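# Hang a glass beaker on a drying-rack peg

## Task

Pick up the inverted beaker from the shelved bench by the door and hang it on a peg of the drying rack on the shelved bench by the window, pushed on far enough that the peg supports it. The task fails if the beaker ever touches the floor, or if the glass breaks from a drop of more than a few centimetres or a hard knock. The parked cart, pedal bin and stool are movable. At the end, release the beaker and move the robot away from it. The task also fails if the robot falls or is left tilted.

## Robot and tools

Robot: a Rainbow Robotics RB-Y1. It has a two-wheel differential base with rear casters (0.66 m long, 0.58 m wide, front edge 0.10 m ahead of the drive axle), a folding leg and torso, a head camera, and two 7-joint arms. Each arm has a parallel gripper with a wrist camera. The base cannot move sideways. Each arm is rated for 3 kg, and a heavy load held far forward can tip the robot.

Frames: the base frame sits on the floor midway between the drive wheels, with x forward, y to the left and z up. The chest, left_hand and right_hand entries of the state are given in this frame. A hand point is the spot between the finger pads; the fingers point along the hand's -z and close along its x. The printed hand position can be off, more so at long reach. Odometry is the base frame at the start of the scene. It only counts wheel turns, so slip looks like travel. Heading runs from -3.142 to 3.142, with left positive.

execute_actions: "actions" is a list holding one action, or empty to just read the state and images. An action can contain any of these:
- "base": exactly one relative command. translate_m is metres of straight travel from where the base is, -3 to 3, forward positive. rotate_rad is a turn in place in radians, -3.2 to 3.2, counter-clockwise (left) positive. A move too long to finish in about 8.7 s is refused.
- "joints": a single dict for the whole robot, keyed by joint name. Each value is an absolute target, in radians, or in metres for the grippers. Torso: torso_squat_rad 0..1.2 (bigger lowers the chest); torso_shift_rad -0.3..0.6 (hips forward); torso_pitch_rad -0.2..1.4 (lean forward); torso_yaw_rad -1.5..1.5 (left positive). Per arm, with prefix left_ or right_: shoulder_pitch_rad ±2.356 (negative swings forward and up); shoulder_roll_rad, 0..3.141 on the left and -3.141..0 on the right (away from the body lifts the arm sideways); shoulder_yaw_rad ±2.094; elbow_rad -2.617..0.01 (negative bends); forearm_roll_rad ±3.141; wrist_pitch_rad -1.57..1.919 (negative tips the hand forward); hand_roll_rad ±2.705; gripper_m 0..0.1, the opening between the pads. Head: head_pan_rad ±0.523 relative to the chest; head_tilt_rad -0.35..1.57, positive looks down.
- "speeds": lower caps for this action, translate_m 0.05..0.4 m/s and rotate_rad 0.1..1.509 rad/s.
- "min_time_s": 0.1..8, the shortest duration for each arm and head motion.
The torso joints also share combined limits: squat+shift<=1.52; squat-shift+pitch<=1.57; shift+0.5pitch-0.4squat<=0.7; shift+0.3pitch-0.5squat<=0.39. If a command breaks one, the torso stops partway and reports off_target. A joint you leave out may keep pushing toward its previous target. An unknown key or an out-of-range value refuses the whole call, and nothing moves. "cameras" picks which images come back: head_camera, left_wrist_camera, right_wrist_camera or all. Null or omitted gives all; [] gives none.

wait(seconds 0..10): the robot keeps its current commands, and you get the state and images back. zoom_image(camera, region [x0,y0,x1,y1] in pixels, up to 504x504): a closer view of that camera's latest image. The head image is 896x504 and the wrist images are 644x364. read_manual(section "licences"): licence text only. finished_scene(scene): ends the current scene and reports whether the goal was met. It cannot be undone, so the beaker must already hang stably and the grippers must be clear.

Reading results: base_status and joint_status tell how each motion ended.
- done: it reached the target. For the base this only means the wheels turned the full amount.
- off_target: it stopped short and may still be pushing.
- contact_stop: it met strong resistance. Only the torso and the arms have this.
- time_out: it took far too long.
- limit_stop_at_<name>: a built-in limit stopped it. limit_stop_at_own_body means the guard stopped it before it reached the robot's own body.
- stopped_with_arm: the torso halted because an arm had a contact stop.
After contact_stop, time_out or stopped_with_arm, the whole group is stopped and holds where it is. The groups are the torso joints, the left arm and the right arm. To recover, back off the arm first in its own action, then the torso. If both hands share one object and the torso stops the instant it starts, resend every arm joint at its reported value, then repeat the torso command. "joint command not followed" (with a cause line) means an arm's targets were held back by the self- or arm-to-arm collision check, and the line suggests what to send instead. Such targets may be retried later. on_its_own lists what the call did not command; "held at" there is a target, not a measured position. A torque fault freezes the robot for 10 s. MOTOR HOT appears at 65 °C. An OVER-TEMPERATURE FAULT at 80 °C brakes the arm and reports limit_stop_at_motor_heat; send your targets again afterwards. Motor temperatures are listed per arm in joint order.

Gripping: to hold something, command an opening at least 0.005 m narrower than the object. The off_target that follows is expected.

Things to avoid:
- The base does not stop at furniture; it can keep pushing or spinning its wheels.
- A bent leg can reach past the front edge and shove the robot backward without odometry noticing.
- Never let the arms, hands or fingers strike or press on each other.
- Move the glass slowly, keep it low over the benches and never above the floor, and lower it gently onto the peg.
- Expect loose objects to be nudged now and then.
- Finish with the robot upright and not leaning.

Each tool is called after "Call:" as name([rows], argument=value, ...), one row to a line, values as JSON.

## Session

Call:
execute_actions(actions=[])

Scene clock: 0.00 s.
Motor temperatures (°C, as the motors report them): left_arm=[33 36 33 34 37 37 41] | right_arm=[35 32 33 29 38 44 42]
base_odometry: x=+0.000 y=+0.000 heading=+0.000 (m, m, rad; odometry frame)
base_status: not commanded
joint_positions: torso_squat_rad=+0.350 torso_shift_rad=+0.001 torso_pitch_rad=+0.002 torso_yaw_rad=+0.000 left_shoulder_pitch_rad=-0.001 left_shoulder_roll_rad=+0.006 left_shoulder_yaw_rad=+0.040 left_elbow_rad=-0.255 left_forearm_roll_rad=+0.041 left_wrist_pitch_rad=+0.051 left_hand_roll_rad=-0.001 left_gripper_m=+0.101 right_shoulder_pitch_rad=-0.031 right_shoulder_roll_rad=-0.037 right_shoulder_yaw_rad=-0.007 right_elbow_rad=-0.237 right_forearm_roll_rad=-0.041 right_wrist_pitch_rad=+0.003 right_hand_roll_rad=+0.040 right_gripper_m=+0.101 head_pan_rad=+0.000 head_tilt_rad=+0.401
joint_status: not commanded
chest: x=-0.2268 y=-0.0007 z=+1.2475 quat_wxyz=(+1.000, +0.001, +0.001, +0.000) (m; base frame)
left_hand: x=-0.1151 y=+0.2283 z=+0.5704 quat_wxyz=(+0.994, +0.002, -0.101, +0.039) (m; base frame)
right_hand: x=-0.0916 y=-0.2478 z=+0.5748 quat_wxyz=(+0.991, -0.018, -0.130, +0.003) (m; base frame)
pictures: head_camera, left_wrist_camera, right_wrist_camera
camera_calibration (this result's frames):
head_camera: T_world_to_cam=[[0.0215777, -0.999718, 0.00989138, -0.0169533], [-0.384238, -0.0174263, -0.923069, 1.3157], [0.922982, 0.0161171, -0.384506, 0.694012], [0, 0, 0, 1]] pos_world=[-0.13465, -0.00520612, 1.48151]
left_wrist_camera: T_world_to_cam=[[0.985525, 0.0936887, 0.141288, 0.0149493], [-0.0240514, -0.747719, 0.66358, -0.181596], [0.167814, -0.657373, -0.734642, 0.67946], [0, 0, 0, 1]] pos_world=[-0.133123, 0.309475, 0.617551]
right_wrist_camera: T_world_to_cam=[[-0.962424, 0.0610859, -0.26459, 0.0892076], [-0.116705, 0.78675, 0.60614, -0.131953], [0.245193, 0.614242, -0.750058, 0.692755], [0, 0, 0, 1]] pos_world=[-0.0994024, -0.327154, 0.623191]
Images, in order (width x height): head_camera 896x504, left_wrist_camera 644x364, right_wrist_camera 644x364.

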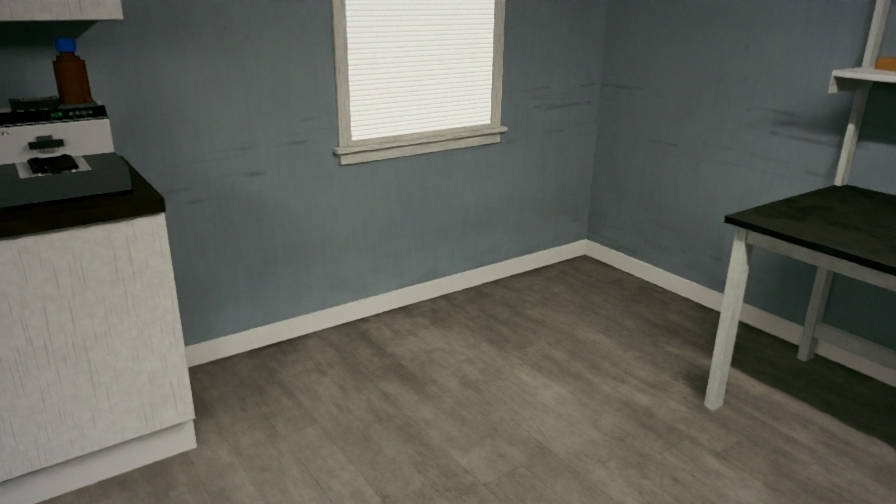

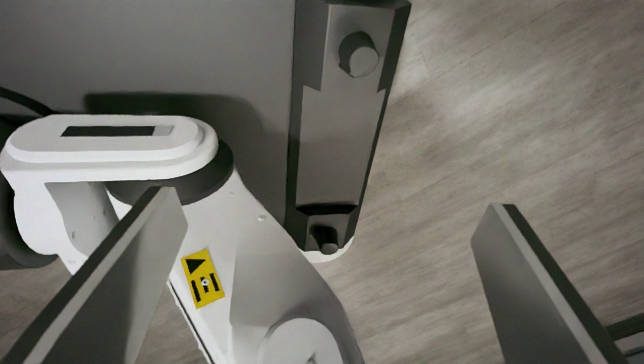

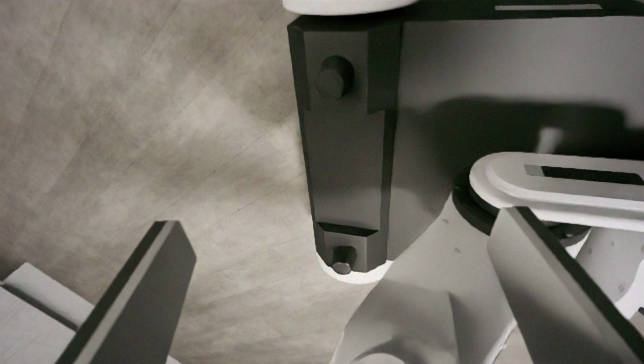

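Similar layout; bench is lower perhaps. Quick look at the rack, then turn left.

Call:
execute_actions([
  {"joints":{"head_pan_rad":-0.52,"head_tilt_rad":0.4,"torso_yaw_rad":-0.25}},
], cameras=["head_camera"])

Call:
execute_actions([
  {"base":{"rotate_rad":2.2},"joints":{"head_pan_rad":0.0,"head_tilt_rad":0.3,"torso_yaw_rad":0,"torso_squat_rad":0}},
], cameras=["head_camera"])

Scene clock: 1.50 s.
Motor temperatures (°C, as the motors report them): left_arm=[33 36 33 34 37 37 41] | right_arm=[35 32 33 29 38 44 42]
base_odometry: x=+0.000 y=+0.000 heading=+0.000 (m, m, rad; odometry frame)
base_status: not commanded
joint_positions: torso_squat_rad=+0.350 torso_shift_rad=+0.001 torso_pitch_rad=+0.002 torso_yaw_rad=-0.250 left_shoulder_pitch_rad=-0.001 left_shoulder_roll_rad=+0.006 left_shoulder_yaw_rad=+0.040 left_elbow_rad=-0.255 left_forearm_roll_rad=+0.041 left_wrist_pitch_rad=+0.051 left_hand_roll_rad=-0.001 left_gripper_m=+0.101 right_shoulder_pitch_rad=-0.031 right_shoulder_roll_rad=-0.037 right_shoulder_yaw_rad=-0.007 right_elbow_rad=-0.237 right_forearm_roll_rad=-0.041 right_wrist_pitch_rad=+0.003 right_hand_roll_rad=+0.040 right_gripper_m=+0.101 head_pan_rad=-0.520 head_tilt_rad=+0.400
joint_status: all done
chest: x=-0.2268 y=-0.0007 z=+1.2475 quat_wxyz=(+0.992, +0.000, +0.001, -0.125) (m; base frame)
left_hand: x=-0.0620 y=+0.1932 z=+0.5703 quat_wxyz=(+0.991, -0.011, -0.101, -0.085) (m; base frame)
right_hand: x=-0.1572 y=-0.2739 z=+0.5749 quat_wxyz=(+0.984, -0.034, -0.127, -0.121) (m; base frame)
pictures: head_camera
camera_calibration (this result's frames):
head_camera: T_world_to_cam=[[-0.680679, -0.732493, 0.0114193, -0.166919], [-0.288578, 0.253772, -0.923213, 1.3369], [0.673349, -0.631707, -0.384119, 0.638836], [0, 0, 0, 1]] pos_world=[-0.157978, -0.0579779, 1.48154]
Images, in order (width x height): head_camera 896x504.

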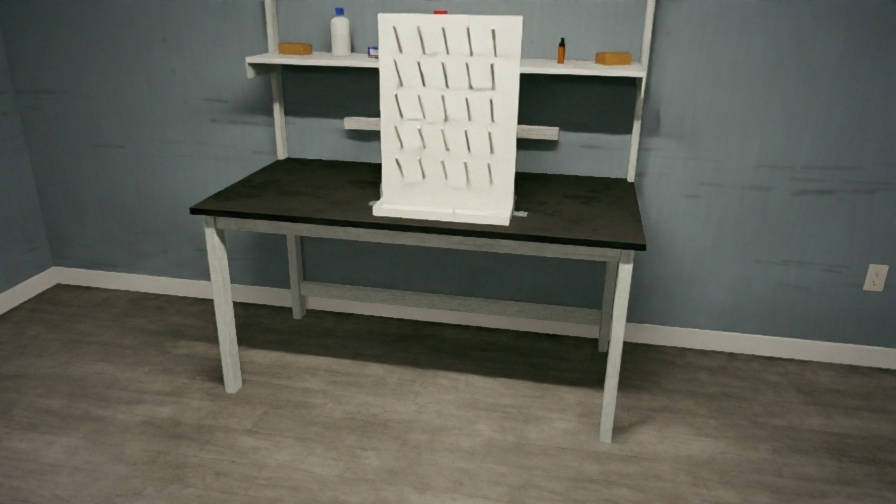

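Scene clock: 6.27 s.
Motor temperatures (°C, as the motors report them): left_arm=[33 36 33 34 37 37 41] | right_arm=[35 32 33 29 38 44 42]
base_odometry: x=+0.000 y=+0.000 heading=+2.199 (m, m, rad; odometry frame)
base_status: done
joint_positions: torso_squat_rad=+0.000 torso_shift_rad=+0.001 torso_pitch_rad=+0.002 torso_yaw_rad=+0.000 left_shoulder_pitch_rad=-0.001 left_shoulder_roll_rad=+0.006 left_shoulder_yaw_rad=+0.040 left_elbow_rad=-0.255 left_forearm_roll_rad=+0.041 left_wrist_pitch_rad=+0.051 left_hand_roll_rad=-0.001 left_gripper_m=+0.101 right_shoulder_pitch_rad=-0.031 right_shoulder_roll_rad=-0.038 right_shoulder_yaw_rad=-0.007 right_elbow_rad=-0.237 right_forearm_roll_rad=-0.041 right_wrist_pitch_rad=+0.003 right_hand_roll_rad=+0.040 right_gripper_m=+0.101 head_pan_rad=+0.000 head_tilt_rad=+0.300
joint_status: all done
chest: x=-0.2268 y=-0.0007 z=+1.2899 quat_wxyz=(+1.000, +0.001, +0.001, +0.000) (m; base frame)
left_hand: x=-0.1150 y=+0.2282 z=+0.6128 quat_wxyz=(+0.994, +0.002, -0.101, +0.039) (m; base frame)
right_hand: x=-0.0917 y=-0.2479 z=+0.6172 quat_wxyz=(+0.991, -0.018, -0.130, +0.003) (m; base frame)
pictures: head_camera
camera_calibration (this result's frames):
head_camera: T_world_to_cam=[[0.0198641, -0.999731, 0.011984, -0.0208582], [-0.289575, -0.0172255, -0.957, 1.42475], [0.956949, 0.0155397, -0.289839, 0.576215], [0, 0, 0, 1]] pos_world=[-0.138422, -0.00526473, 1.53075]
Images, in order (width x height): head_camera 896x504.

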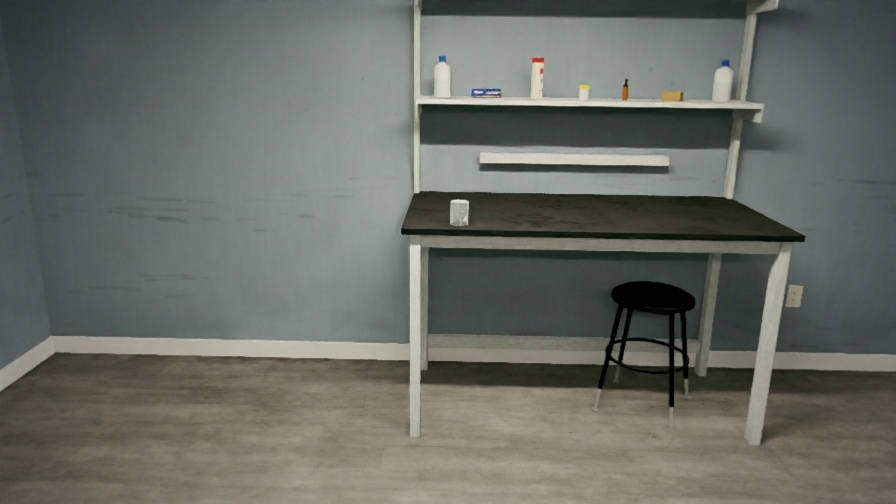

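Call:
execute_actions([
  {"base":{"translate_m":1.93},"joints":{"torso_yaw_rad":0.34,"head_pan_rad":-0.3,"head_tilt_rad":0.8,"right_shoulder_pitch_rad":-0.974,"right_shoulder_roll_rad":-0.147,"right_shoulder_yaw_rad":-0.287,"right_elbow_rad":-0.944,"right_forearm_roll_rad":0,"right_wrist_pitch_rad":1.89,"right_hand_roll_rad":-1.571},"min_time_s":4.5},
], cameras=["head_camera","right_wrist_camera"])

Scene clock: 13.77 s.
Motor temperatures (°C, as the motors report them): left_arm=[33 36 33 34 37 37 41] | right_arm=[35 32 33 29 38 44 42]
base_odometry: x=-1.136 y=+1.560 heading=+2.200 (m, m, rad; odometry frame)
base_status: done
joint_positions: torso_squat_rad=+0.000 torso_shift_rad=+0.001 torso_pitch_rad=+0.002 torso_yaw_rad=+0.340 left_shoulder_pitch_rad=-0.001 left_shoulder_roll_rad=+0.006 left_shoulder_yaw_rad=+0.040 left_elbow_rad=-0.255 left_forearm_roll_rad=+0.041 left_wrist_pitch_rad=+0.051 left_hand_roll_rad=-0.001 left_gripper_m=+0.101 right_shoulder_pitch_rad=-0.974 right_shoulder_roll_rad=-0.147 right_shoulder_yaw_rad=-0.287 right_elbow_rad=-0.944 right_forearm_roll_rad=+0.000 right_wrist_pitch_rad=+1.890 right_hand_roll_rad=-1.571 right_gripper_m=+0.101 head_pan_rad=-0.300 head_tilt_rad=+0.800
joint_status: all done
chest: x=-0.2267 y=-0.0007 z=+1.2899 quat_wxyz=(+0.986, +0.001, +0.001, +0.169) (m; base frame)
left_hand: x=-0.1976 y=+0.2528 z=+0.6130 quat_wxyz=(+0.973, +0.020, -0.100, +0.207) (m; base frame)
right_hand: x=+0.3123 y=-0.0428 z=+1.0525 quat_wxyz=(+0.817, +0.000, +0.001, -0.577) (m; base frame)
pictures: head_camera, right_wrist_camera
camera_calibration (this result's frames):
head_camera: T_world_to_cam=[[0.0638799, -0.997957, 0.000731275, 0.0123108], [-0.711538, -0.0460598, -0.701136, 0.956706], [0.699738, 0.0442681, -0.713027, 1.15474], [0, 0, 0, 1]] pos_world=[-0.128069, 0.00523304, 1.49413]
right_wrist_camera: T_world_to_cam=[[-0.264956, 0.964254, -0.00367429, 0.138011], [0.739851, 0.205735, 0.640542, -0.864243], [0.6184, 0.166997, -0.767915, 0.709151], [0, 0, 0, 1]] pos_world=[0.237439, -0.0736979, 1.09866]
Images, in order (width x height): head_camera 896x504, right_wrist_camera 644x364.

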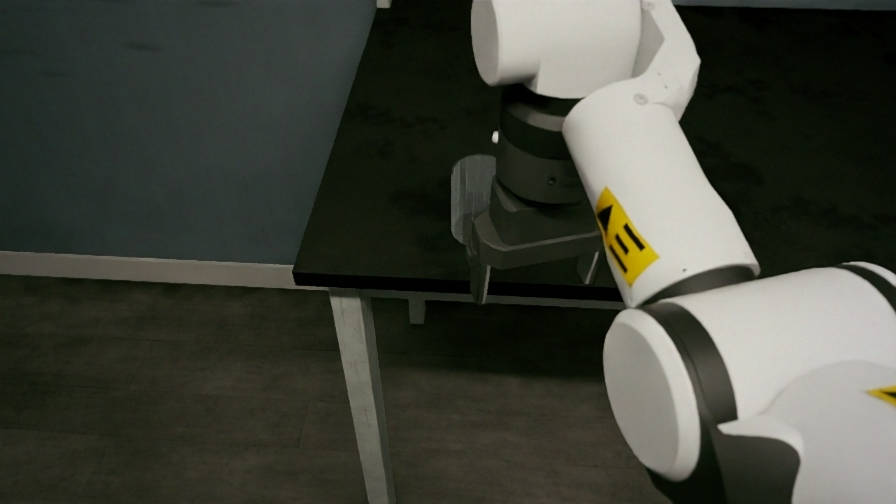

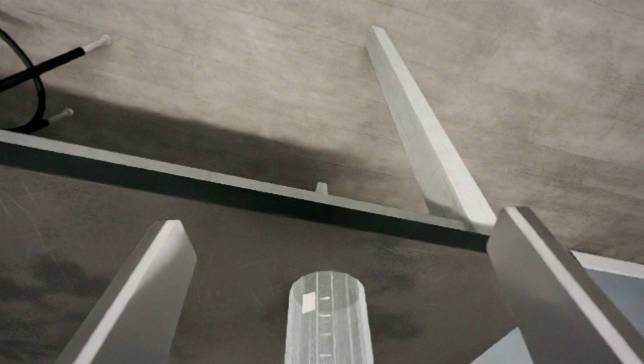

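Call:
execute_actions([
  {"base":{"translate_m":0.15},"joints":{"torso_yaw_rad":0.425,"head_tilt_rad":0.9,"right_hand_roll_rad":-1.996}},
], cameras=["head_camera","right_wrist_camera"])

Scene clock: 16.00 s.
Motor temperatures (°C, as the motors report them): left_arm=[33 36 33 34 37 37 41] | right_arm=[35 32 33 29 38 44 42]
base_odometry: x=-1.224 y=+1.682 heading=+2.201 (m, m, rad; odometry frame)
base_status: done
joint_positions: torso_squat_rad=+0.000 torso_shift_rad=+0.001 torso_pitch_rad=+0.002 torso_yaw_rad=+0.425 left_shoulder_pitch_rad=-0.001 left_shoulder_roll_rad=+0.006 left_shoulder_yaw_rad=+0.040 left_elbow_rad=-0.255 left_forearm_roll_rad=+0.041 left_wrist_pitch_rad=+0.051 left_hand_roll_rad=-0.001 left_gripper_m=+0.101 right_shoulder_pitch_rad=-0.974 right_shoulder_roll_rad=-0.147 right_shoulder_yaw_rad=-0.287 right_elbow_rad=-0.944 right_forearm_roll_rad=+0.000 right_wrist_pitch_rad=+1.890 right_hand_roll_rad=-1.996 right_gripper_m=+0.101 head_pan_rad=-0.300 head_tilt_rad=+0.900
joint_status: all done
chest: x=-0.2267 y=-0.0007 z=+1.2899 quat_wxyz=(+0.977, +0.001, +0.001, +0.211) (m; base frame)
left_hand: x=-0.2192 y=+0.2545 z=+0.6130 quat_wxyz=(+0.963, +0.024, -0.099, +0.248) (m; base frame)
right_hand: x=+0.3140 y=+0.0032 z=+1.0526 quat_wxyz=(+0.707, -0.001, +0.001, -0.707) (m; base frame)
pictures: head_camera, right_wrist_camera
camera_calibration (this result's frames):
head_camera: T_world_to_cam=[[0.148444, -0.988919, -0.00179122, 0.0352211], [-0.770915, -0.114585, -0.626546, 0.833468], [0.619398, 0.0943877, -0.779382, 1.23703], [0, 0, 0, 1]] pos_world=[-0.128909, 0.0135734, 1.48639]
right_wrist_camera: T_world_to_cam=[[0.0718031, 0.997408, -0.00460799, -0.0107218], [0.766302, -0.0522074, 0.640356, -0.882319], [0.638456, -0.0495107, -0.768064, 0.69506], [0, 0, 0, 1]] pos_world=[0.233127, -0.000956692, 1.0988]
Images, in order (width x height): head_camera 896x504, right_wrist_camera 644x364.

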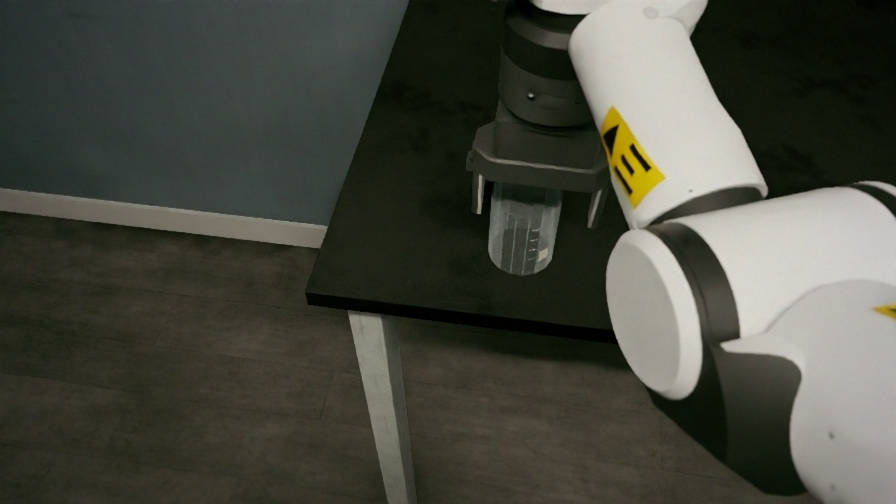

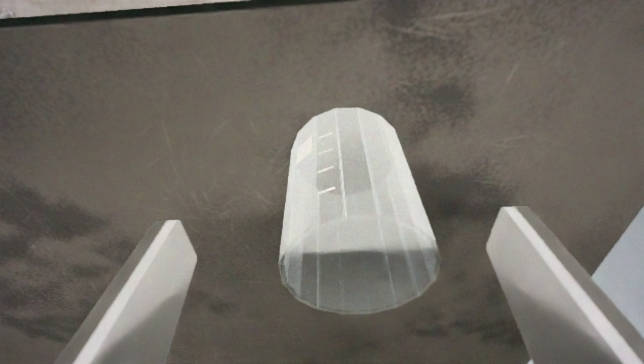

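Call:
execute_actions([
  {"base":{"translate_m":0.048},"joints":{"torso_yaw_rad":0.438,"torso_squat_rad":0.43}},
], cameras=["head_camera","right_wrist_camera"])

Scene clock: 18.70 s.
Motor temperatures (°C, as the motors report them): left_arm=[33 36 33 34 37 37 41] | right_arm=[35 32 33 29 38 44 42]
base_odometry: x=-1.252 y=+1.720 heading=+2.202 (m, m, rad; odometry frame)
base_status: done
joint_positions: torso_squat_rad=+0.430 torso_shift_rad=+0.001 torso_pitch_rad=+0.001 torso_yaw_rad=+0.438 left_shoulder_pitch_rad=-0.001 left_shoulder_roll_rad=+0.006 left_shoulder_yaw_rad=+0.040 left_elbow_rad=-0.255 left_forearm_roll_rad=+0.041 left_wrist_pitch_rad=+0.051 left_hand_roll_rad=-0.001 left_gripper_m=+0.101 right_shoulder_pitch_rad=-0.974 right_shoulder_roll_rad=-0.147 right_shoulder_yaw_rad=-0.287 right_elbow_rad=-0.944 right_forearm_roll_rad=+0.000 right_wrist_pitch_rad=+1.890 right_hand_roll_rad=-1.996 right_gripper_m=+0.101 head_pan_rad=-0.300 head_tilt_rad=+0.900
joint_status: all done
chest: x=-0.2270 y=-0.0007 z=+1.2262 quat_wxyz=(+0.976, +0.001, +0.001, +0.217) (m; base frame)
left_hand: x=-0.2224 y=+0.2546 z=+0.5493 quat_wxyz=(+0.962, +0.025, -0.099, +0.254) (m; base frame)
right_hand: x=+0.3138 y=+0.0101 z=+0.9890 quat_wxyz=(+0.712, -0.001, +0.001, -0.702) (m; base frame)
pictures: head_camera, right_wrist_camera
camera_calibration (this result's frames):
head_camera: T_world_to_cam=[[0.161106, -0.986936, -0.00175888, 0.0380142], [-0.769177, -0.124442, -0.626802, 0.794067], [0.618394, 0.102334, -0.779177, 1.18702], [0, 0, 0, 1]] pos_world=[-0.129395, 0.0148597, 1.42269]
right_wrist_camera: T_world_to_cam=[[0.0590431, 0.998245, -0.00457533, -0.0139739], [0.766678, -0.0424104, 0.640629, -0.841575], [0.639311, -0.0413326, -0.767837, 0.646173], [0, 0, 0, 1]] pos_world=[0.232937, 0.00496584, 1.03523]
Images, in order (width x height): head_camera 896x504, right_wrist_camera 644x364.

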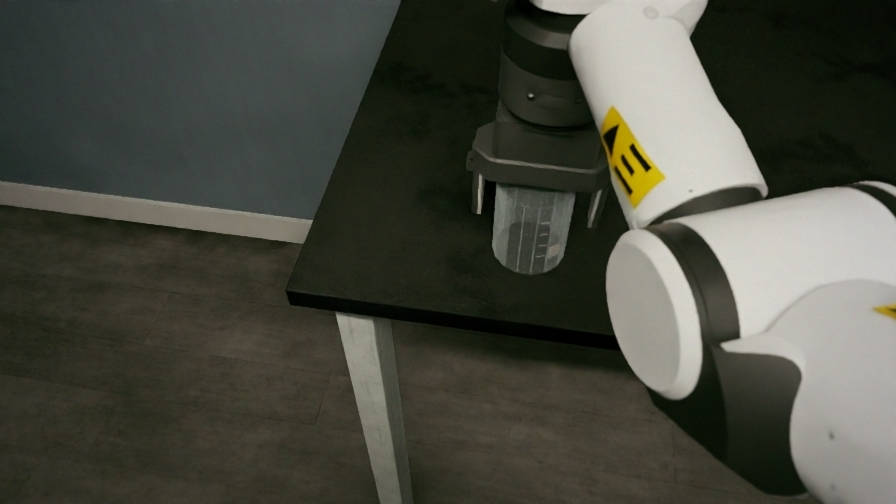

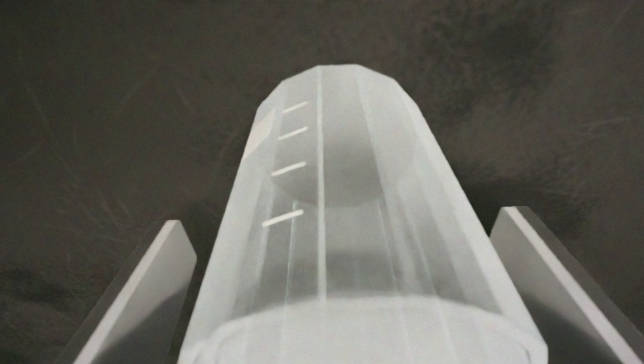

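Call:
execute_actions([
  {"joints":{"right_gripper_m":0.06}},
], cameras=[])

Call:
execute_actions([
  {"joints":{"torso_squat_rad":0.36}},
], cameras=["right_wrist_camera"])

Call:
execute_actions([
  {"base":{"translate_m":-0.6},"joints":{"torso_squat_rad":0.3,"head_pan_rad":0,"head_tilt_rad":0.2}},
], cameras=["right_wrist_camera"])

Call:
execute_actions([
  {"base":{"rotate_rad":-3.054},"joints":{"torso_yaw_rad":0,"right_shoulder_pitch_rad":-0.1,"right_shoulder_roll_rad":-0.05,"right_shoulder_yaw_rad":-0.03,"right_elbow_rad":-1.2,"right_wrist_pitch_rad":1.0,"right_hand_roll_rad":-1.571},"min_time_s":3},
], cameras=["head_camera","right_wrist_camera"])

Scene clock: 21.10 s.
Motor temperatures (°C, as the motors report them): left_arm=[33 36 33 34 37 37 41] | right_arm=[36 32 33 29 38 44 42]
base_odometry: x=-1.252 y=+1.720 heading=+2.202 (m, m, rad; odometry frame)
base_status: not commanded
joint_positions: torso_squat_rad=+0.430 torso_shift_rad=+0.001 torso_pitch_rad=+0.001 torso_yaw_rad=+0.438 left_shoulder_pitch_rad=-0.001 left_shoulder_roll_rad=+0.006 left_shoulder_yaw_rad=+0.040 left_elbow_rad=-0.255 left_forearm_roll_rad=+0.041 left_wrist_pitch_rad=+0.051 left_hand_roll_rad=-0.001 left_gripper_m=+0.101 right_shoulder_pitch_rad=-0.974 right_shoulder_roll_rad=-0.147 right_shoulder_yaw_rad=-0.287 right_elbow_rad=-0.944 right_forearm_roll_rad=+0.000 right_wrist_pitch_rad=+1.890 right_hand_roll_rad=-1.996 right_gripper_m=+0.071 head_pan_rad=-0.300 head_tilt_rad=+0.900
joint_status: right_gripper_m off_target (ended at +0.071, target +0.060)
chest: x=-0.2270 y=-0.0007 z=+1.2262 quat_wxyz=(+0.976, +0.001, +0.001, +0.217) (m; base frame)
left_hand: x=-0.2224 y=+0.2546 z=+0.5493 quat_wxyz=(+0.962, +0.025, -0.099, +0.254) (m; base frame)
right_hand: x=+0.3138 y=+0.0101 z=+0.9890 quat_wxyz=(+0.712, -0.001, +0.001, -0.702) (m; base frame)
pictures: none
No camera images: the call's "cameras" was empty. Leave "cameras" out to get every camera's image.

Scene clock: 22.07 s.
Motor temperatures (°C, as the motors report them): left_arm=[33 36 33 34 37 37 41] | right_arm=[36 32 33 29 38 44 42]
base_odometry: x=-1.252 y=+1.720 heading=+2.202 (m, m, rad; odometry frame)
base_status: not commanded
joint_positions: torso_squat_rad=+0.360 torso_shift_rad=+0.001 torso_pitch_rad=+0.002 torso_yaw_rad=+0.438 left_shoulder_pitch_rad=-0.001 left_shoulder_roll_rad=+0.006 left_shoulder_yaw_rad=+0.040 left_elbow_rad=-0.255 left_forearm_roll_rad=+0.041 left_wrist_pitch_rad=+0.051 left_hand_roll_rad=-0.001 left_gripper_m=+0.101 right_shoulder_pitch_rad=-0.974 right_shoulder_roll_rad=-0.147 right_shoulder_yaw_rad=-0.287 right_elbow_rad=-0.944 right_forearm_roll_rad=+0.000 right_wrist_pitch_rad=+1.890 right_hand_roll_rad=-1.996 right_gripper_m=+0.071 head_pan_rad=-0.300 head_tilt_rad=+0.900
joint_status: all done
chest: x=-0.2267 y=-0.0007 z=+1.2451 quat_wxyz=(+0.976, +0.001, +0.001, +0.217) (m; base frame)
left_hand: x=-0.2225 y=+0.2546 z=+0.5682 quat_wxyz=(+0.962, +0.025, -0.099, +0.254) (m; base frame)
right_hand: x=+0.3139 y=+0.0101 z=+1.0077 quat_wxyz=(+0.712, -0.001, +0.001, -0.702) (m; base frame)
pictures: right_wrist_camera
camera_calibration (this result's frames):
right_wrist_camera: T_world_to_cam=[[0.0590432, 0.998245, -0.00461176, -0.0138472], [0.766943, -0.0424042, 0.640313, -0.853369], [0.638994, -0.0413431, -0.7681, 0.660754], [0, 0, 0, 1]] pos_world=[0.233085, 0.00495403, 1.05388]
Images, in order (width x height): right_wrist_camera 644x364.

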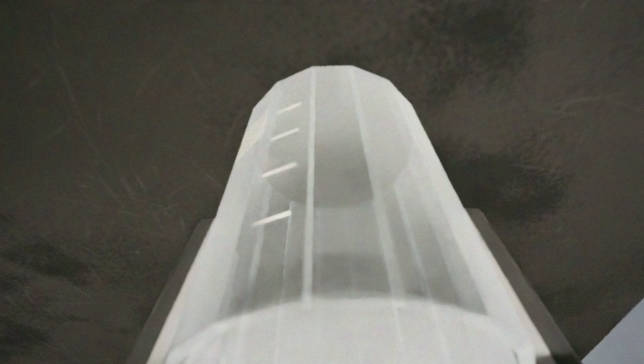

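Scene clock: 25.57 s.
Motor temperatures (°C, as the motors report them): left_arm=[33 36 33 34 37 37 41] | right_arm=[36 32 33 29 38 44 42]
base_odometry: x=-0.898 y=+1.236 heading=+2.203 (m, m, rad; odometry frame)
base_status: done
joint_positions: torso_squat_rad=+0.300 torso_shift_rad=+0.001 torso_pitch_rad=+0.002 torso_yaw_rad=+0.438 left_shoulder_pitch_rad=-0.001 left_shoulder_roll_rad=+0.006 left_shoulder_yaw_rad=+0.040 left_elbow_rad=-0.255 left_forearm_roll_rad=+0.041 left_wrist_pitch_rad=+0.051 left_hand_roll_rad=-0.001 left_gripper_m=+0.101 right_shoulder_pitch_rad=-0.974 right_shoulder_roll_rad=-0.147 right_shoulder_yaw_rad=-0.287 right_elbow_rad=-0.944 right_forearm_roll_rad=+0.000 right_wrist_pitch_rad=+1.890 right_hand_roll_rad=-1.996 right_gripper_m=+0.071 head_pan_rad=+0.000 head_tilt_rad=+0.200
joint_status: all done
chest: x=-0.2268 y=-0.0007 z=+1.2587 quat_wxyz=(+0.976, +0.001, +0.001, +0.217) (m; base frame)
left_hand: x=-0.2225 y=+0.2546 z=+0.5818 quat_wxyz=(+0.962, +0.025, -0.099, +0.254) (m; base frame)
right_hand: x=+0.3138 y=+0.0101 z=+1.0214 quat_wxyz=(+0.712, -0.001, +0.001, -0.702) (m; base frame)
pictures: right_wrist_camera
camera_calibration (this result's frames):
right_wrist_camera: T_world_to_cam=[[0.0590049, 0.998247, -0.00462162, -0.0137648], [0.766846, -0.0423621, 0.640432, -0.862174], [0.639114, -0.0413327, -0.768001, 0.671186], [0, 0, 0, 1]] pos_world=[0.233002, 0.00495909, 1.06757]
Images, in order (width x height): right_wrist_camera 644x364.

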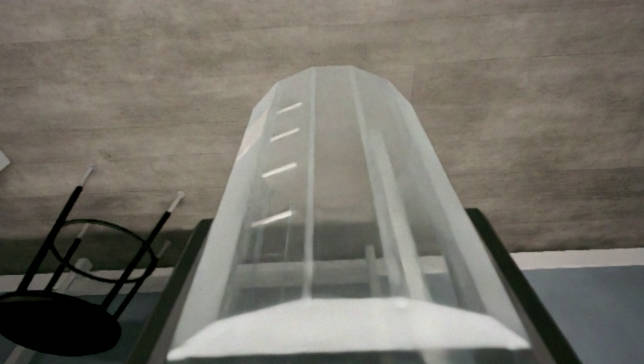

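Scene clock: 30.97 s.
Motor temperatures (°C, as the motors report them): left_arm=[33 36 33 34 37 37 41] | right_arm=[36 32 33 30 38 44 42]
base_odometry: x=-0.898 y=+1.236 heading=-0.850 (m, m, rad; odometry frame)
base_status: done
joint_positions: torso_squat_rad=+0.300 torso_shift_rad=+0.001 torso_pitch_rad=+0.002 torso_yaw_rad=+0.000 left_shoulder_pitch_rad=-0.001 left_shoulder_roll_rad=+0.006 left_shoulder_yaw_rad=+0.040 left_elbow_rad=-0.255 left_forearm_roll_rad=+0.041 left_wrist_pitch_rad=+0.051 left_hand_roll_rad=-0.001 left_gripper_m=+0.101 right_shoulder_pitch_rad=-0.100 right_shoulder_roll_rad=-0.050 right_shoulder_yaw_rad=-0.030 right_elbow_rad=-1.200 right_forearm_roll_rad=+0.000 right_wrist_pitch_rad=+1.000 right_hand_roll_rad=-1.571 right_gripper_m=+0.071 head_pan_rad=+0.000 head_tilt_rad=+0.200
joint_status: all done
chest: x=-0.2269 y=-0.0007 z=+1.2587 quat_wxyz=(+1.000, +0.001, +0.001, +0.000) (m; base frame)
left_hand: x=-0.1151 y=+0.2282 z=+0.5816 quat_wxyz=(+0.994, +0.002, -0.101, +0.039) (m; base frame)
right_hand: x=+0.1347 y=-0.2492 z=+0.7469 quat_wxyz=(+0.701, +0.087, -0.120, -0.697) (m; base frame)
pictures: head_camera, right_wrist_camera
camera_calibration (this result's frames):
head_camera: T_world_to_cam=[[0.0184986, -0.999732, 0.0139268, -0.0235666], [-0.192374, -0.0172278, -0.98117, 1.44993], [0.981147, 0.0154712, -0.192642, 0.430474], [0, 0, 0, 1]] pos_world=[-0.142994, -0.00524119, 1.50588]
right_wrist_camera: T_world_to_cam=[[0.0713047, 0.996956, -0.0315393, 0.272537], [0.54555, -0.0125089, 0.837985, -0.670296], [0.835039, -0.0769586, -0.544781, 0.362166], [0, 0, 0, 1]] pos_world=[0.043824, -0.25222, 0.767595]
Images, in order (width x height): head_camera 896x504, right_wrist_camera 644x364.

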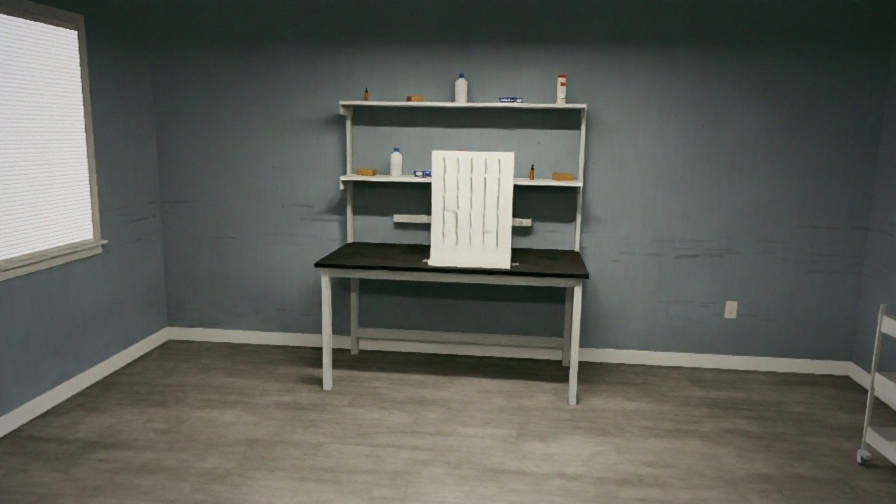

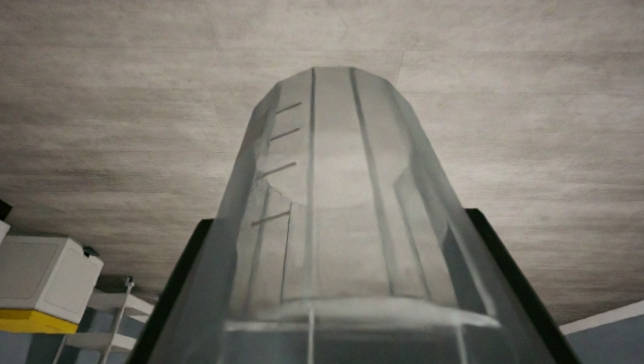

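Call:
execute_actions([
  {"base":{"translate_m":2.85},"joints":{"torso_squat_rad":0.487,"right_shoulder_pitch_rad":-1.554,"right_shoulder_roll_rad":-0.343,"right_shoulder_yaw_rad":-0.349,"right_elbow_rad":-0.965,"right_wrist_pitch_rad":1.733,"head_pan_rad":-0.2,"head_tilt_rad":0.3},"min_time_s":7},
], cameras=["head_camera","right_wrist_camera"])

Scene clock: 40.07 s.
Motor temperatures (°C, as the motors report them): left_arm=[33 36 33 34 37 37 41] | right_arm=[36 32 33 30 38 44 42]
base_odometry: x=+0.981 y=-0.907 heading=-0.851 (m, m, rad; odometry frame)
base_status: done
joint_positions: torso_squat_rad=+0.487 torso_shift_rad=+0.001 torso_pitch_rad=+0.002 torso_yaw_rad=+0.000 left_shoulder_pitch_rad=-0.001 left_shoulder_roll_rad=+0.006 left_shoulder_yaw_rad=+0.040 left_elbow_rad=-0.255 left_forearm_roll_rad=+0.041 left_wrist_pitch_rad=+0.051 left_hand_roll_rad=-0.001 left_gripper_m=+0.101 right_shoulder_pitch_rad=-1.554 right_shoulder_roll_rad=-0.343 right_shoulder_yaw_rad=-0.349 right_elbow_rad=-0.965 right_forearm_roll_rad=+0.000 right_wrist_pitch_rad=+1.733 right_hand_roll_rad=-1.571 right_gripper_m=+0.071 head_pan_rad=-0.200 head_tilt_rad=+0.300
joint_status: all done
chest: x=-0.2268 y=-0.0007 z=+1.2085 quat_wxyz=(+1.000, +0.001, +0.001, +0.000) (m; base frame)
left_hand: x=-0.1151 y=+0.2283 z=+0.5314 quat_wxyz=(+0.994, +0.002, -0.101, +0.039) (m; base frame)
right_hand: x=+0.3876 y=-0.2208 z=+1.3399 quat_wxyz=(+0.653, +0.270, -0.270, -0.654) (m; base frame)
pictures: head_camera, right_wrist_camera
camera_calibration (this result's frames):
head_camera: T_world_to_cam=[[-0.178988, -0.983774, 0.0123607, -0.0609944], [-0.287366, 0.0402592, -0.956974, 1.34733], [0.940949, -0.174839, -0.289909, 0.549298], [0, 0, 0, 1]] pos_world=[-0.140601, -0.0182088, 1.44937]
right_wrist_camera: T_world_to_cam=[[0.0549169, 0.997333, 0.0480799, 0.144638], [0.0885333, -0.0528266, 0.994671, -1.34663], [0.994558, -0.0503676, -0.0911982, -0.187491], [0, 0, 0, 1]] pos_world=[0.297749, -0.224834, 1.3154]
Images, in order (width x height): head_camera 896x504, right_wrist_camera 644x364.

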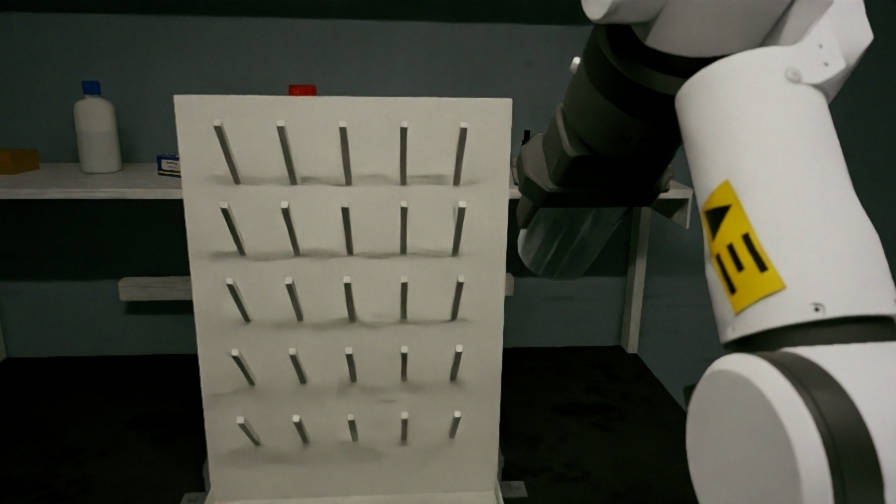

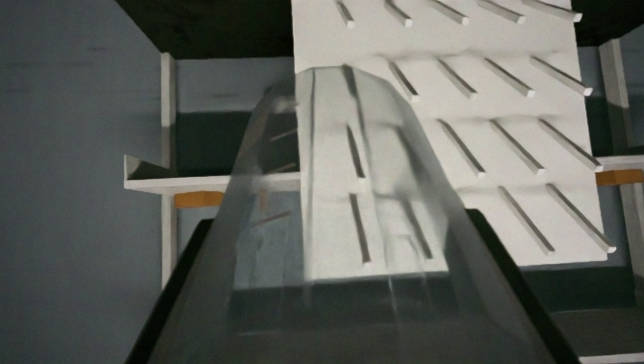

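Call:
execute_actions([
  {"base":{"translate_m":0.2},"joints":{"torso_yaw_rad":0.037,"head_pan_rad":-0.3}},
], cameras=["head_camera","right_wrist_camera"])

Scene clock: 43.90 s.
Motor temperatures (°C, as the motors report them): left_arm=[33 36 33 34 37 37 41] | right_arm=[36 32 33 30 38 44 42]
base_odometry: x=+1.113 y=-1.057 heading=-0.852 (m, m, rad; odometry frame)
base_status: done
joint_positions: torso_squat_rad=+0.487 torso_shift_rad=+0.001 torso_pitch_rad=+0.002 torso_yaw_rad=+0.037 left_shoulder_pitch_rad=-0.001 left_shoulder_roll_rad=+0.006 left_shoulder_yaw_rad=+0.040 left_elbow_rad=-0.255 left_forearm_roll_rad=+0.041 left_wrist_pitch_rad=+0.051 left_hand_roll_rad=-0.001 left_gripper_m=+0.101 right_shoulder_pitch_rad=-1.554 right_shoulder_roll_rad=-0.343 right_shoulder_yaw_rad=-0.349 right_elbow_rad=-0.965 right_forearm_roll_rad=+0.000 right_wrist_pitch_rad=+1.733 right_hand_roll_rad=-1.571 right_gripper_m=+0.071 head_pan_rad=-0.300 head_tilt_rad=+0.300
joint_status: all done
chest: x=-0.2267 y=-0.0007 z=+1.2086 quat_wxyz=(+1.000, +0.001, +0.001, +0.019) (m; base frame)
left_hand: x=-0.1236 y=+0.2323 z=+0.5314 quat_wxyz=(+0.993, +0.004, -0.101, +0.057) (m; base frame)
right_hand: x=+0.3954 y=-0.1979 z=+1.3400 quat_wxyz=(+0.665, +0.275, -0.265, -0.642) (m; base frame)
pictures: head_camera, right_wrist_camera
camera_calibration (this result's frames):
head_camera: T_world_to_cam=[[-0.240505, -0.970567, 0.0125344, -0.0729767], [-0.28445, 0.0581278, -0.956927, 1.34786], [0.928033, -0.233711, -0.290058, 0.54694], [0, 0, 0, 1]] pos_world=[-0.141732, -0.0213509, 1.44936]
right_wrist_camera: T_world_to_cam=[[0.017968, 0.998676, 0.0481994, 0.136091], [0.0904165, -0.0496326, 0.994667, -1.34625], [0.995742, -0.0135141, -0.0911885, -0.187281], [0, 0, 0, 1]] pos_world=[0.305761, -0.205259, 1.31543]
Images, in order (width x height): head_camera 896x504, right_wrist_camera 644x364.

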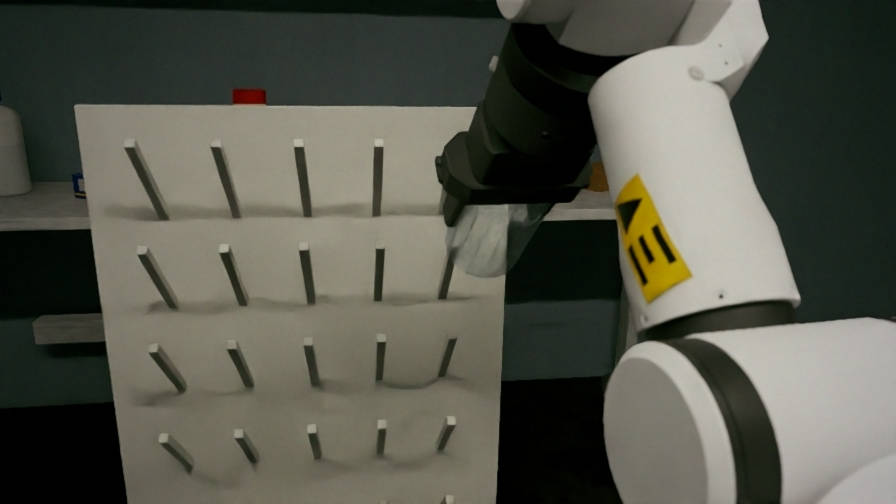

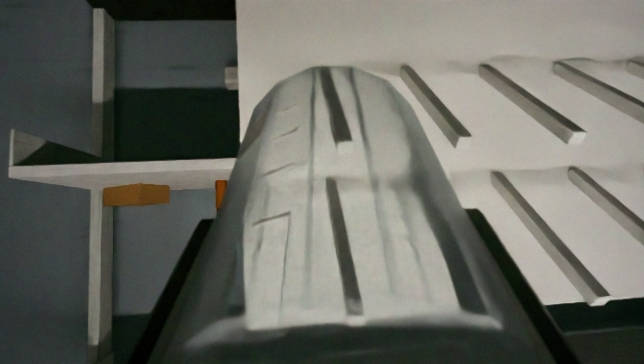

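Call:
execute_actions([
  {"base":{"translate_m":0.029},"joints":{"torso_yaw_rad":0.044,"torso_squat_rad":0.587,"torso_shift_rad":0.069}},
], cameras=["head_camera","right_wrist_camera"])

Scene clock: 45.87 s.
Motor temperatures (°C, as the motors report them): left_arm=[33 36 33 34 37 37 41] | right_arm=[36 32 33 30 38 44 42]
base_odometry: x=+1.132 y=-1.079 heading=-0.852 (m, m, rad; odometry frame)
base_status: done
joint_positions: torso_squat_rad=+0.587 torso_shift_rad=+0.069 torso_pitch_rad=+0.002 torso_yaw_rad=+0.044 left_shoulder_pitch_rad=-0.001 left_shoulder_roll_rad=+0.006 left_shoulder_yaw_rad=+0.040 left_elbow_rad=-0.255 left_forearm_roll_rad=+0.041 left_wrist_pitch_rad=+0.051 left_hand_roll_rad=-0.001 left_gripper_m=+0.101 right_shoulder_pitch_rad=-1.554 right_shoulder_roll_rad=-0.343 right_shoulder_yaw_rad=-0.349 right_elbow_rad=-0.965 right_forearm_roll_rad=+0.000 right_wrist_pitch_rad=+1.733 right_hand_roll_rad=-1.571 right_gripper_m=+0.071 head_pan_rad=-0.300 head_tilt_rad=+0.300
joint_status: all done
chest: x=-0.1873 y=-0.0007 z=+1.1714 quat_wxyz=(+1.000, +0.001, +0.001, +0.022) (m; base frame)
left_hand: x=-0.0856 y=+0.2330 z=+0.4943 quat_wxyz=(+0.993, +0.005, -0.101, +0.061) (m; base frame)
right_hand: x=+0.4362 y=-0.1936 z=+1.3029 quat_wxyz=(+0.668, +0.276, -0.264, -0.639) (m; base frame)
pictures: head_camera, right_wrist_camera
camera_calibration (this result's frames):
head_camera: T_world_to_cam=[[-0.233833, -0.972197, 0.012476, -0.0616795], [-0.284663, 0.0561865, -0.95698, 1.32352], [0.929671, -0.227325, -0.289887, 0.499641], [0, 0, 0, 1]] pos_world=[-0.102166, -0.020748, 1.41219]
right_wrist_camera: T_world_to_cam=[[0.0111119, 0.998775, 0.0482166, 0.135847], [0.0905102, -0.0490263, 0.994688, -1.31284], [0.995834, -0.0066888, -0.0909441, -0.230248], [0, 0, 0, 1]] pos_world=[0.346605, -0.201585, 1.27838]
Images, in order (width x height): head_camera 896x504, right_wrist_camera 644x364.

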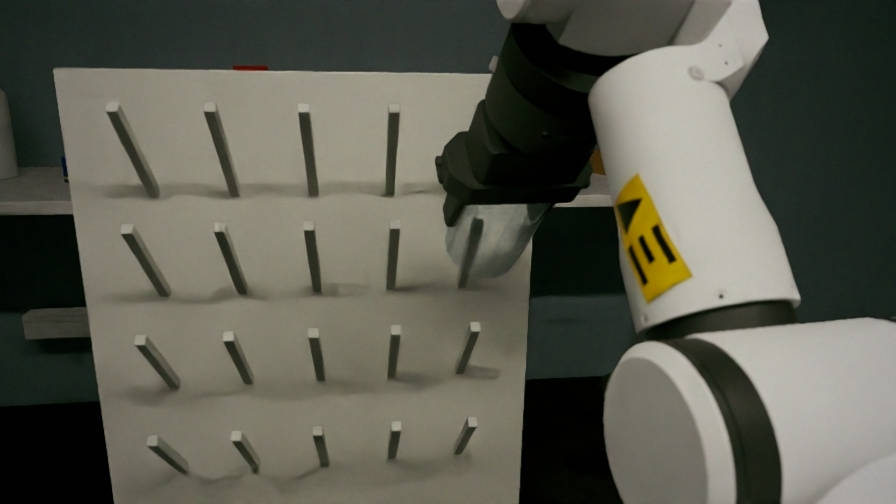

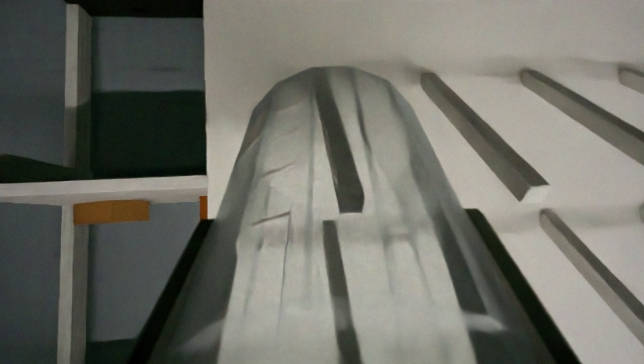

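Call:
execute_actions([
  {"joints":{"torso_squat_rad":0.691,"torso_shift_rad":0.134}},
], cameras=["right_wrist_camera"])

Scene clock: 47.50 s.
Motor temperatures (°C, as the motors report them): left_arm=[33 36 33 34 37 37 41] | right_arm=[36 32 33 30 38 44 42]
base_odometry: x=+1.132 y=-1.079 heading=-0.852 (m, m, rad; odometry frame)
base_status: not commanded
joint_positions: torso_squat_rad=+0.691 torso_shift_rad=+0.134 torso_pitch_rad=+0.002 torso_yaw_rad=+0.044 left_shoulder_pitch_rad=-0.001 left_shoulder_roll_rad=+0.006 left_shoulder_yaw_rad=+0.040 left_elbow_rad=-0.255 left_forearm_roll_rad=+0.041 left_wrist_pitch_rad=+0.051 left_hand_roll_rad=-0.001 left_gripper_m=+0.101 right_shoulder_pitch_rad=-1.554 right_shoulder_roll_rad=-0.343 right_shoulder_yaw_rad=-0.349 right_elbow_rad=-0.965 right_forearm_roll_rad=+0.000 right_wrist_pitch_rad=+1.733 right_hand_roll_rad=-1.571 right_gripper_m=+0.071 head_pan_rad=-0.300 head_tilt_rad=+0.300
joint_status: all done
chest: x=-0.1554 y=-0.0006 z=+1.1245 quat_wxyz=(+1.000, +0.001, +0.001, +0.022) (m; base frame)
left_hand: x=-0.0537 y=+0.2331 z=+0.4474 quat_wxyz=(+0.993, +0.005, -0.101, +0.061) (m; base frame)
right_hand: x=+0.4681 y=-0.1936 z=+1.2561 quat_wxyz=(+0.668, +0.276, -0.264, -0.639) (m; base frame)
pictures: right_wrist_camera
camera_calibration (this result's frames):
right_wrist_camera: T_world_to_cam=[[0.0111154, 0.998775, 0.0482141, 0.137728], [0.0905437, -0.0490244, 0.994685, -1.26912], [0.99583, -0.00669086, -0.0909777, -0.266207], [0, 0, 0, 1]] pos_world=[0.378477, -0.201558, 1.23151]
Images, in order (width x height): right_wrist_camera 644x364.

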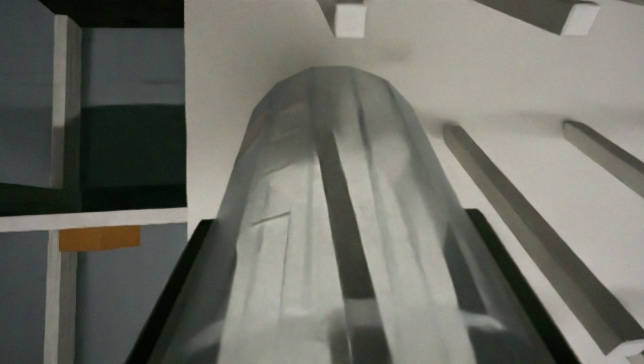

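Call:
execute_actions([
  {"joints":{"right_gripper_m":0.1}},
], cameras=["right_wrist_camera"])

Call:
execute_actions([
  {"base":{"translate_m":-0.33},"joints":{"torso_yaw_rad":0.052}},
], cameras=["head_camera","right_wrist_camera"])

Scene clock: 48.67 s.
Motor temperatures (°C, as the motors report them): left_arm=[33 36 33 34 37 37 41] | right_arm=[36 32 33 30 38 44 42]
base_odometry: x=+1.132 y=-1.079 heading=-0.852 (m, m, rad; odometry frame)
base_status: not commanded
joint_positions: torso_squat_rad=+0.691 torso_shift_rad=+0.134 torso_pitch_rad=+0.002 torso_yaw_rad=+0.044 left_shoulder_pitch_rad=-0.001 left_shoulder_roll_rad=+0.006 left_shoulder_yaw_rad=+0.040 left_elbow_rad=-0.255 left_forearm_roll_rad=+0.041 left_wrist_pitch_rad=+0.051 left_hand_roll_rad=-0.001 left_gripper_m=+0.101 right_shoulder_pitch_rad=-1.554 right_shoulder_roll_rad=-0.343 right_shoulder_yaw_rad=-0.349 right_elbow_rad=-0.965 right_forearm_roll_rad=+0.000 right_wrist_pitch_rad=+1.733 right_hand_roll_rad=-1.571 right_gripper_m=+0.100 head_pan_rad=-0.300 head_tilt_rad=+0.300
joint_status: all done
chest: x=-0.1554 y=-0.0006 z=+1.1245 quat_wxyz=(+1.000, +0.001, +0.001, +0.022) (m; base frame)
left_hand: x=-0.0537 y=+0.2331 z=+0.4474 quat_wxyz=(+0.993, +0.005, -0.101, +0.061) (m; base frame)
right_hand: x=+0.4681 y=-0.1936 z=+1.2561 quat_wxyz=(+0.668, +0.276, -0.264, -0.639) (m; base frame)
pictures: right_wrist_camera
camera_calibration (this result's frames):
right_wrist_camera: T_world_to_cam=[[0.0111134, 0.998775, 0.0482122, 0.137731], [0.0905434, -0.0490223, 0.994685, -1.26912], [0.99583, -0.00668902, -0.0909774, -0.266207], [0, 0, 0, 1]] pos_world=[0.378477, -0.201558, 1.23151]
Images, in order (width x height): right_wrist_camera 644x364.

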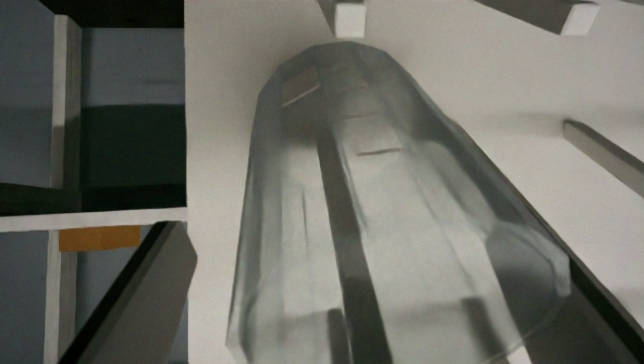

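Scene clock: 51.47 s.
Motor temperatures (°C, as the motors report them): left_arm=[33 36 33 34 37 37 41] | right_arm=[36 32 33 30 38 44 42]
base_odometry: x=+0.915 y=-0.831 heading=-0.853 (m, m, rad; odometry frame)
base_status: done
joint_positions: torso_squat_rad=+0.691 torso_shift_rad=+0.134 torso_pitch_rad=+0.002 torso_yaw_rad=+0.052 left_shoulder_pitch_rad=-0.001 left_shoulder_roll_rad=+0.006 left_shoulder_yaw_rad=+0.040 left_elbow_rad=-0.255 left_forearm_roll_rad=+0.041 left_wrist_pitch_rad=+0.051 left_hand_roll_rad=-0.001 left_gripper_m=+0.101 right_shoulder_pitch_rad=-1.554 right_shoulder_roll_rad=-0.343 right_shoulder_yaw_rad=-0.349 right_elbow_rad=-0.965 right_forearm_roll_rad=+0.000 right_wrist_pitch_rad=+1.733 right_hand_roll_rad=-1.571 right_gripper_m=+0.100 head_pan_rad=-0.300 head_tilt_rad=+0.300
joint_status: all done
chest: x=-0.1555 y=-0.0006 z=+1.1245 quat_wxyz=(+1.000, +0.001, +0.001, +0.026) (m; base frame)
left_hand: x=-0.0557 y=+0.2339 z=+0.4474 quat_wxyz=(+0.993, +0.005, -0.101, +0.065) (m; base frame)
right_hand: x=+0.4694 y=-0.1886 z=+1.2563 quat_wxyz=(+0.670, +0.277, -0.263, -0.637) (m; base frame)
pictures: head_camera, right_wrist_camera
camera_calibration (this result's frames):
head_camera: T_world_to_cam=[[-0.225991, -0.97405, 0.0124523, -0.052386], [-0.284911, 0.0538679, -0.957039, 1.28773], [0.931533, -0.21983, -0.289691, 0.456637], [0, 0, 0, 1]] pos_world=[-0.0703216, -0.0200116, 1.36535]
right_wrist_camera: T_world_to_cam=[[0.00304985, 0.998832, 0.0482282, 0.136442], [0.0904998, -0.0483062, 0.994724, -1.26913], [0.995892, 0.00133088, -0.0905414, -0.266573], [0, 0, 0, 1]] pos_world=[0.379917, -0.197234, 1.23172]
Images, in order (width x height): head_camera 896x504, right_wrist_camera 644x364.

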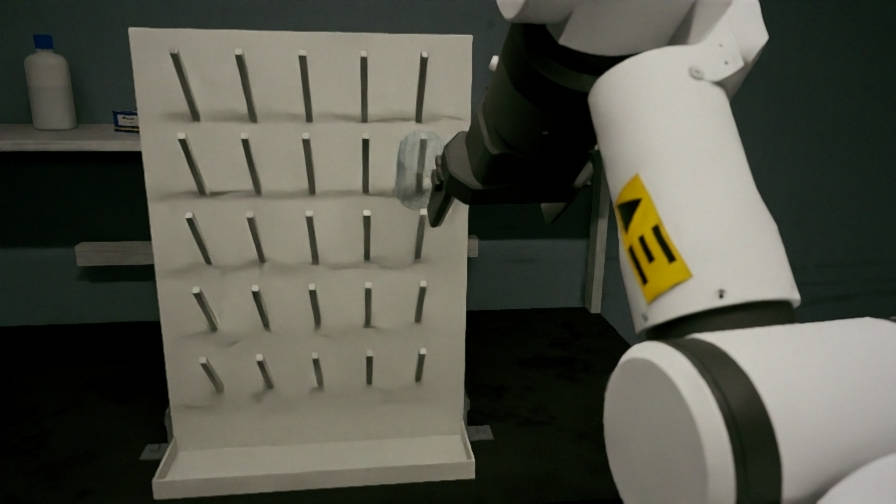

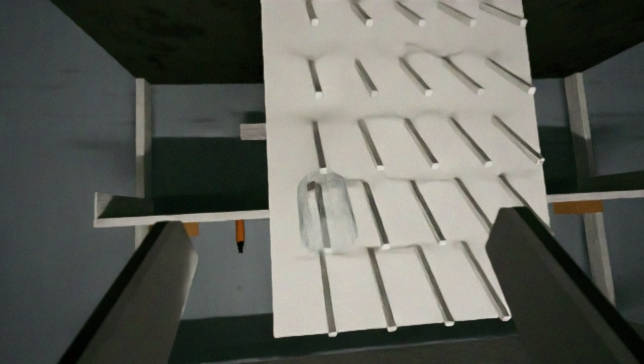

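Call:
finished_scene(scene=2)

The scene is finished: the task was done.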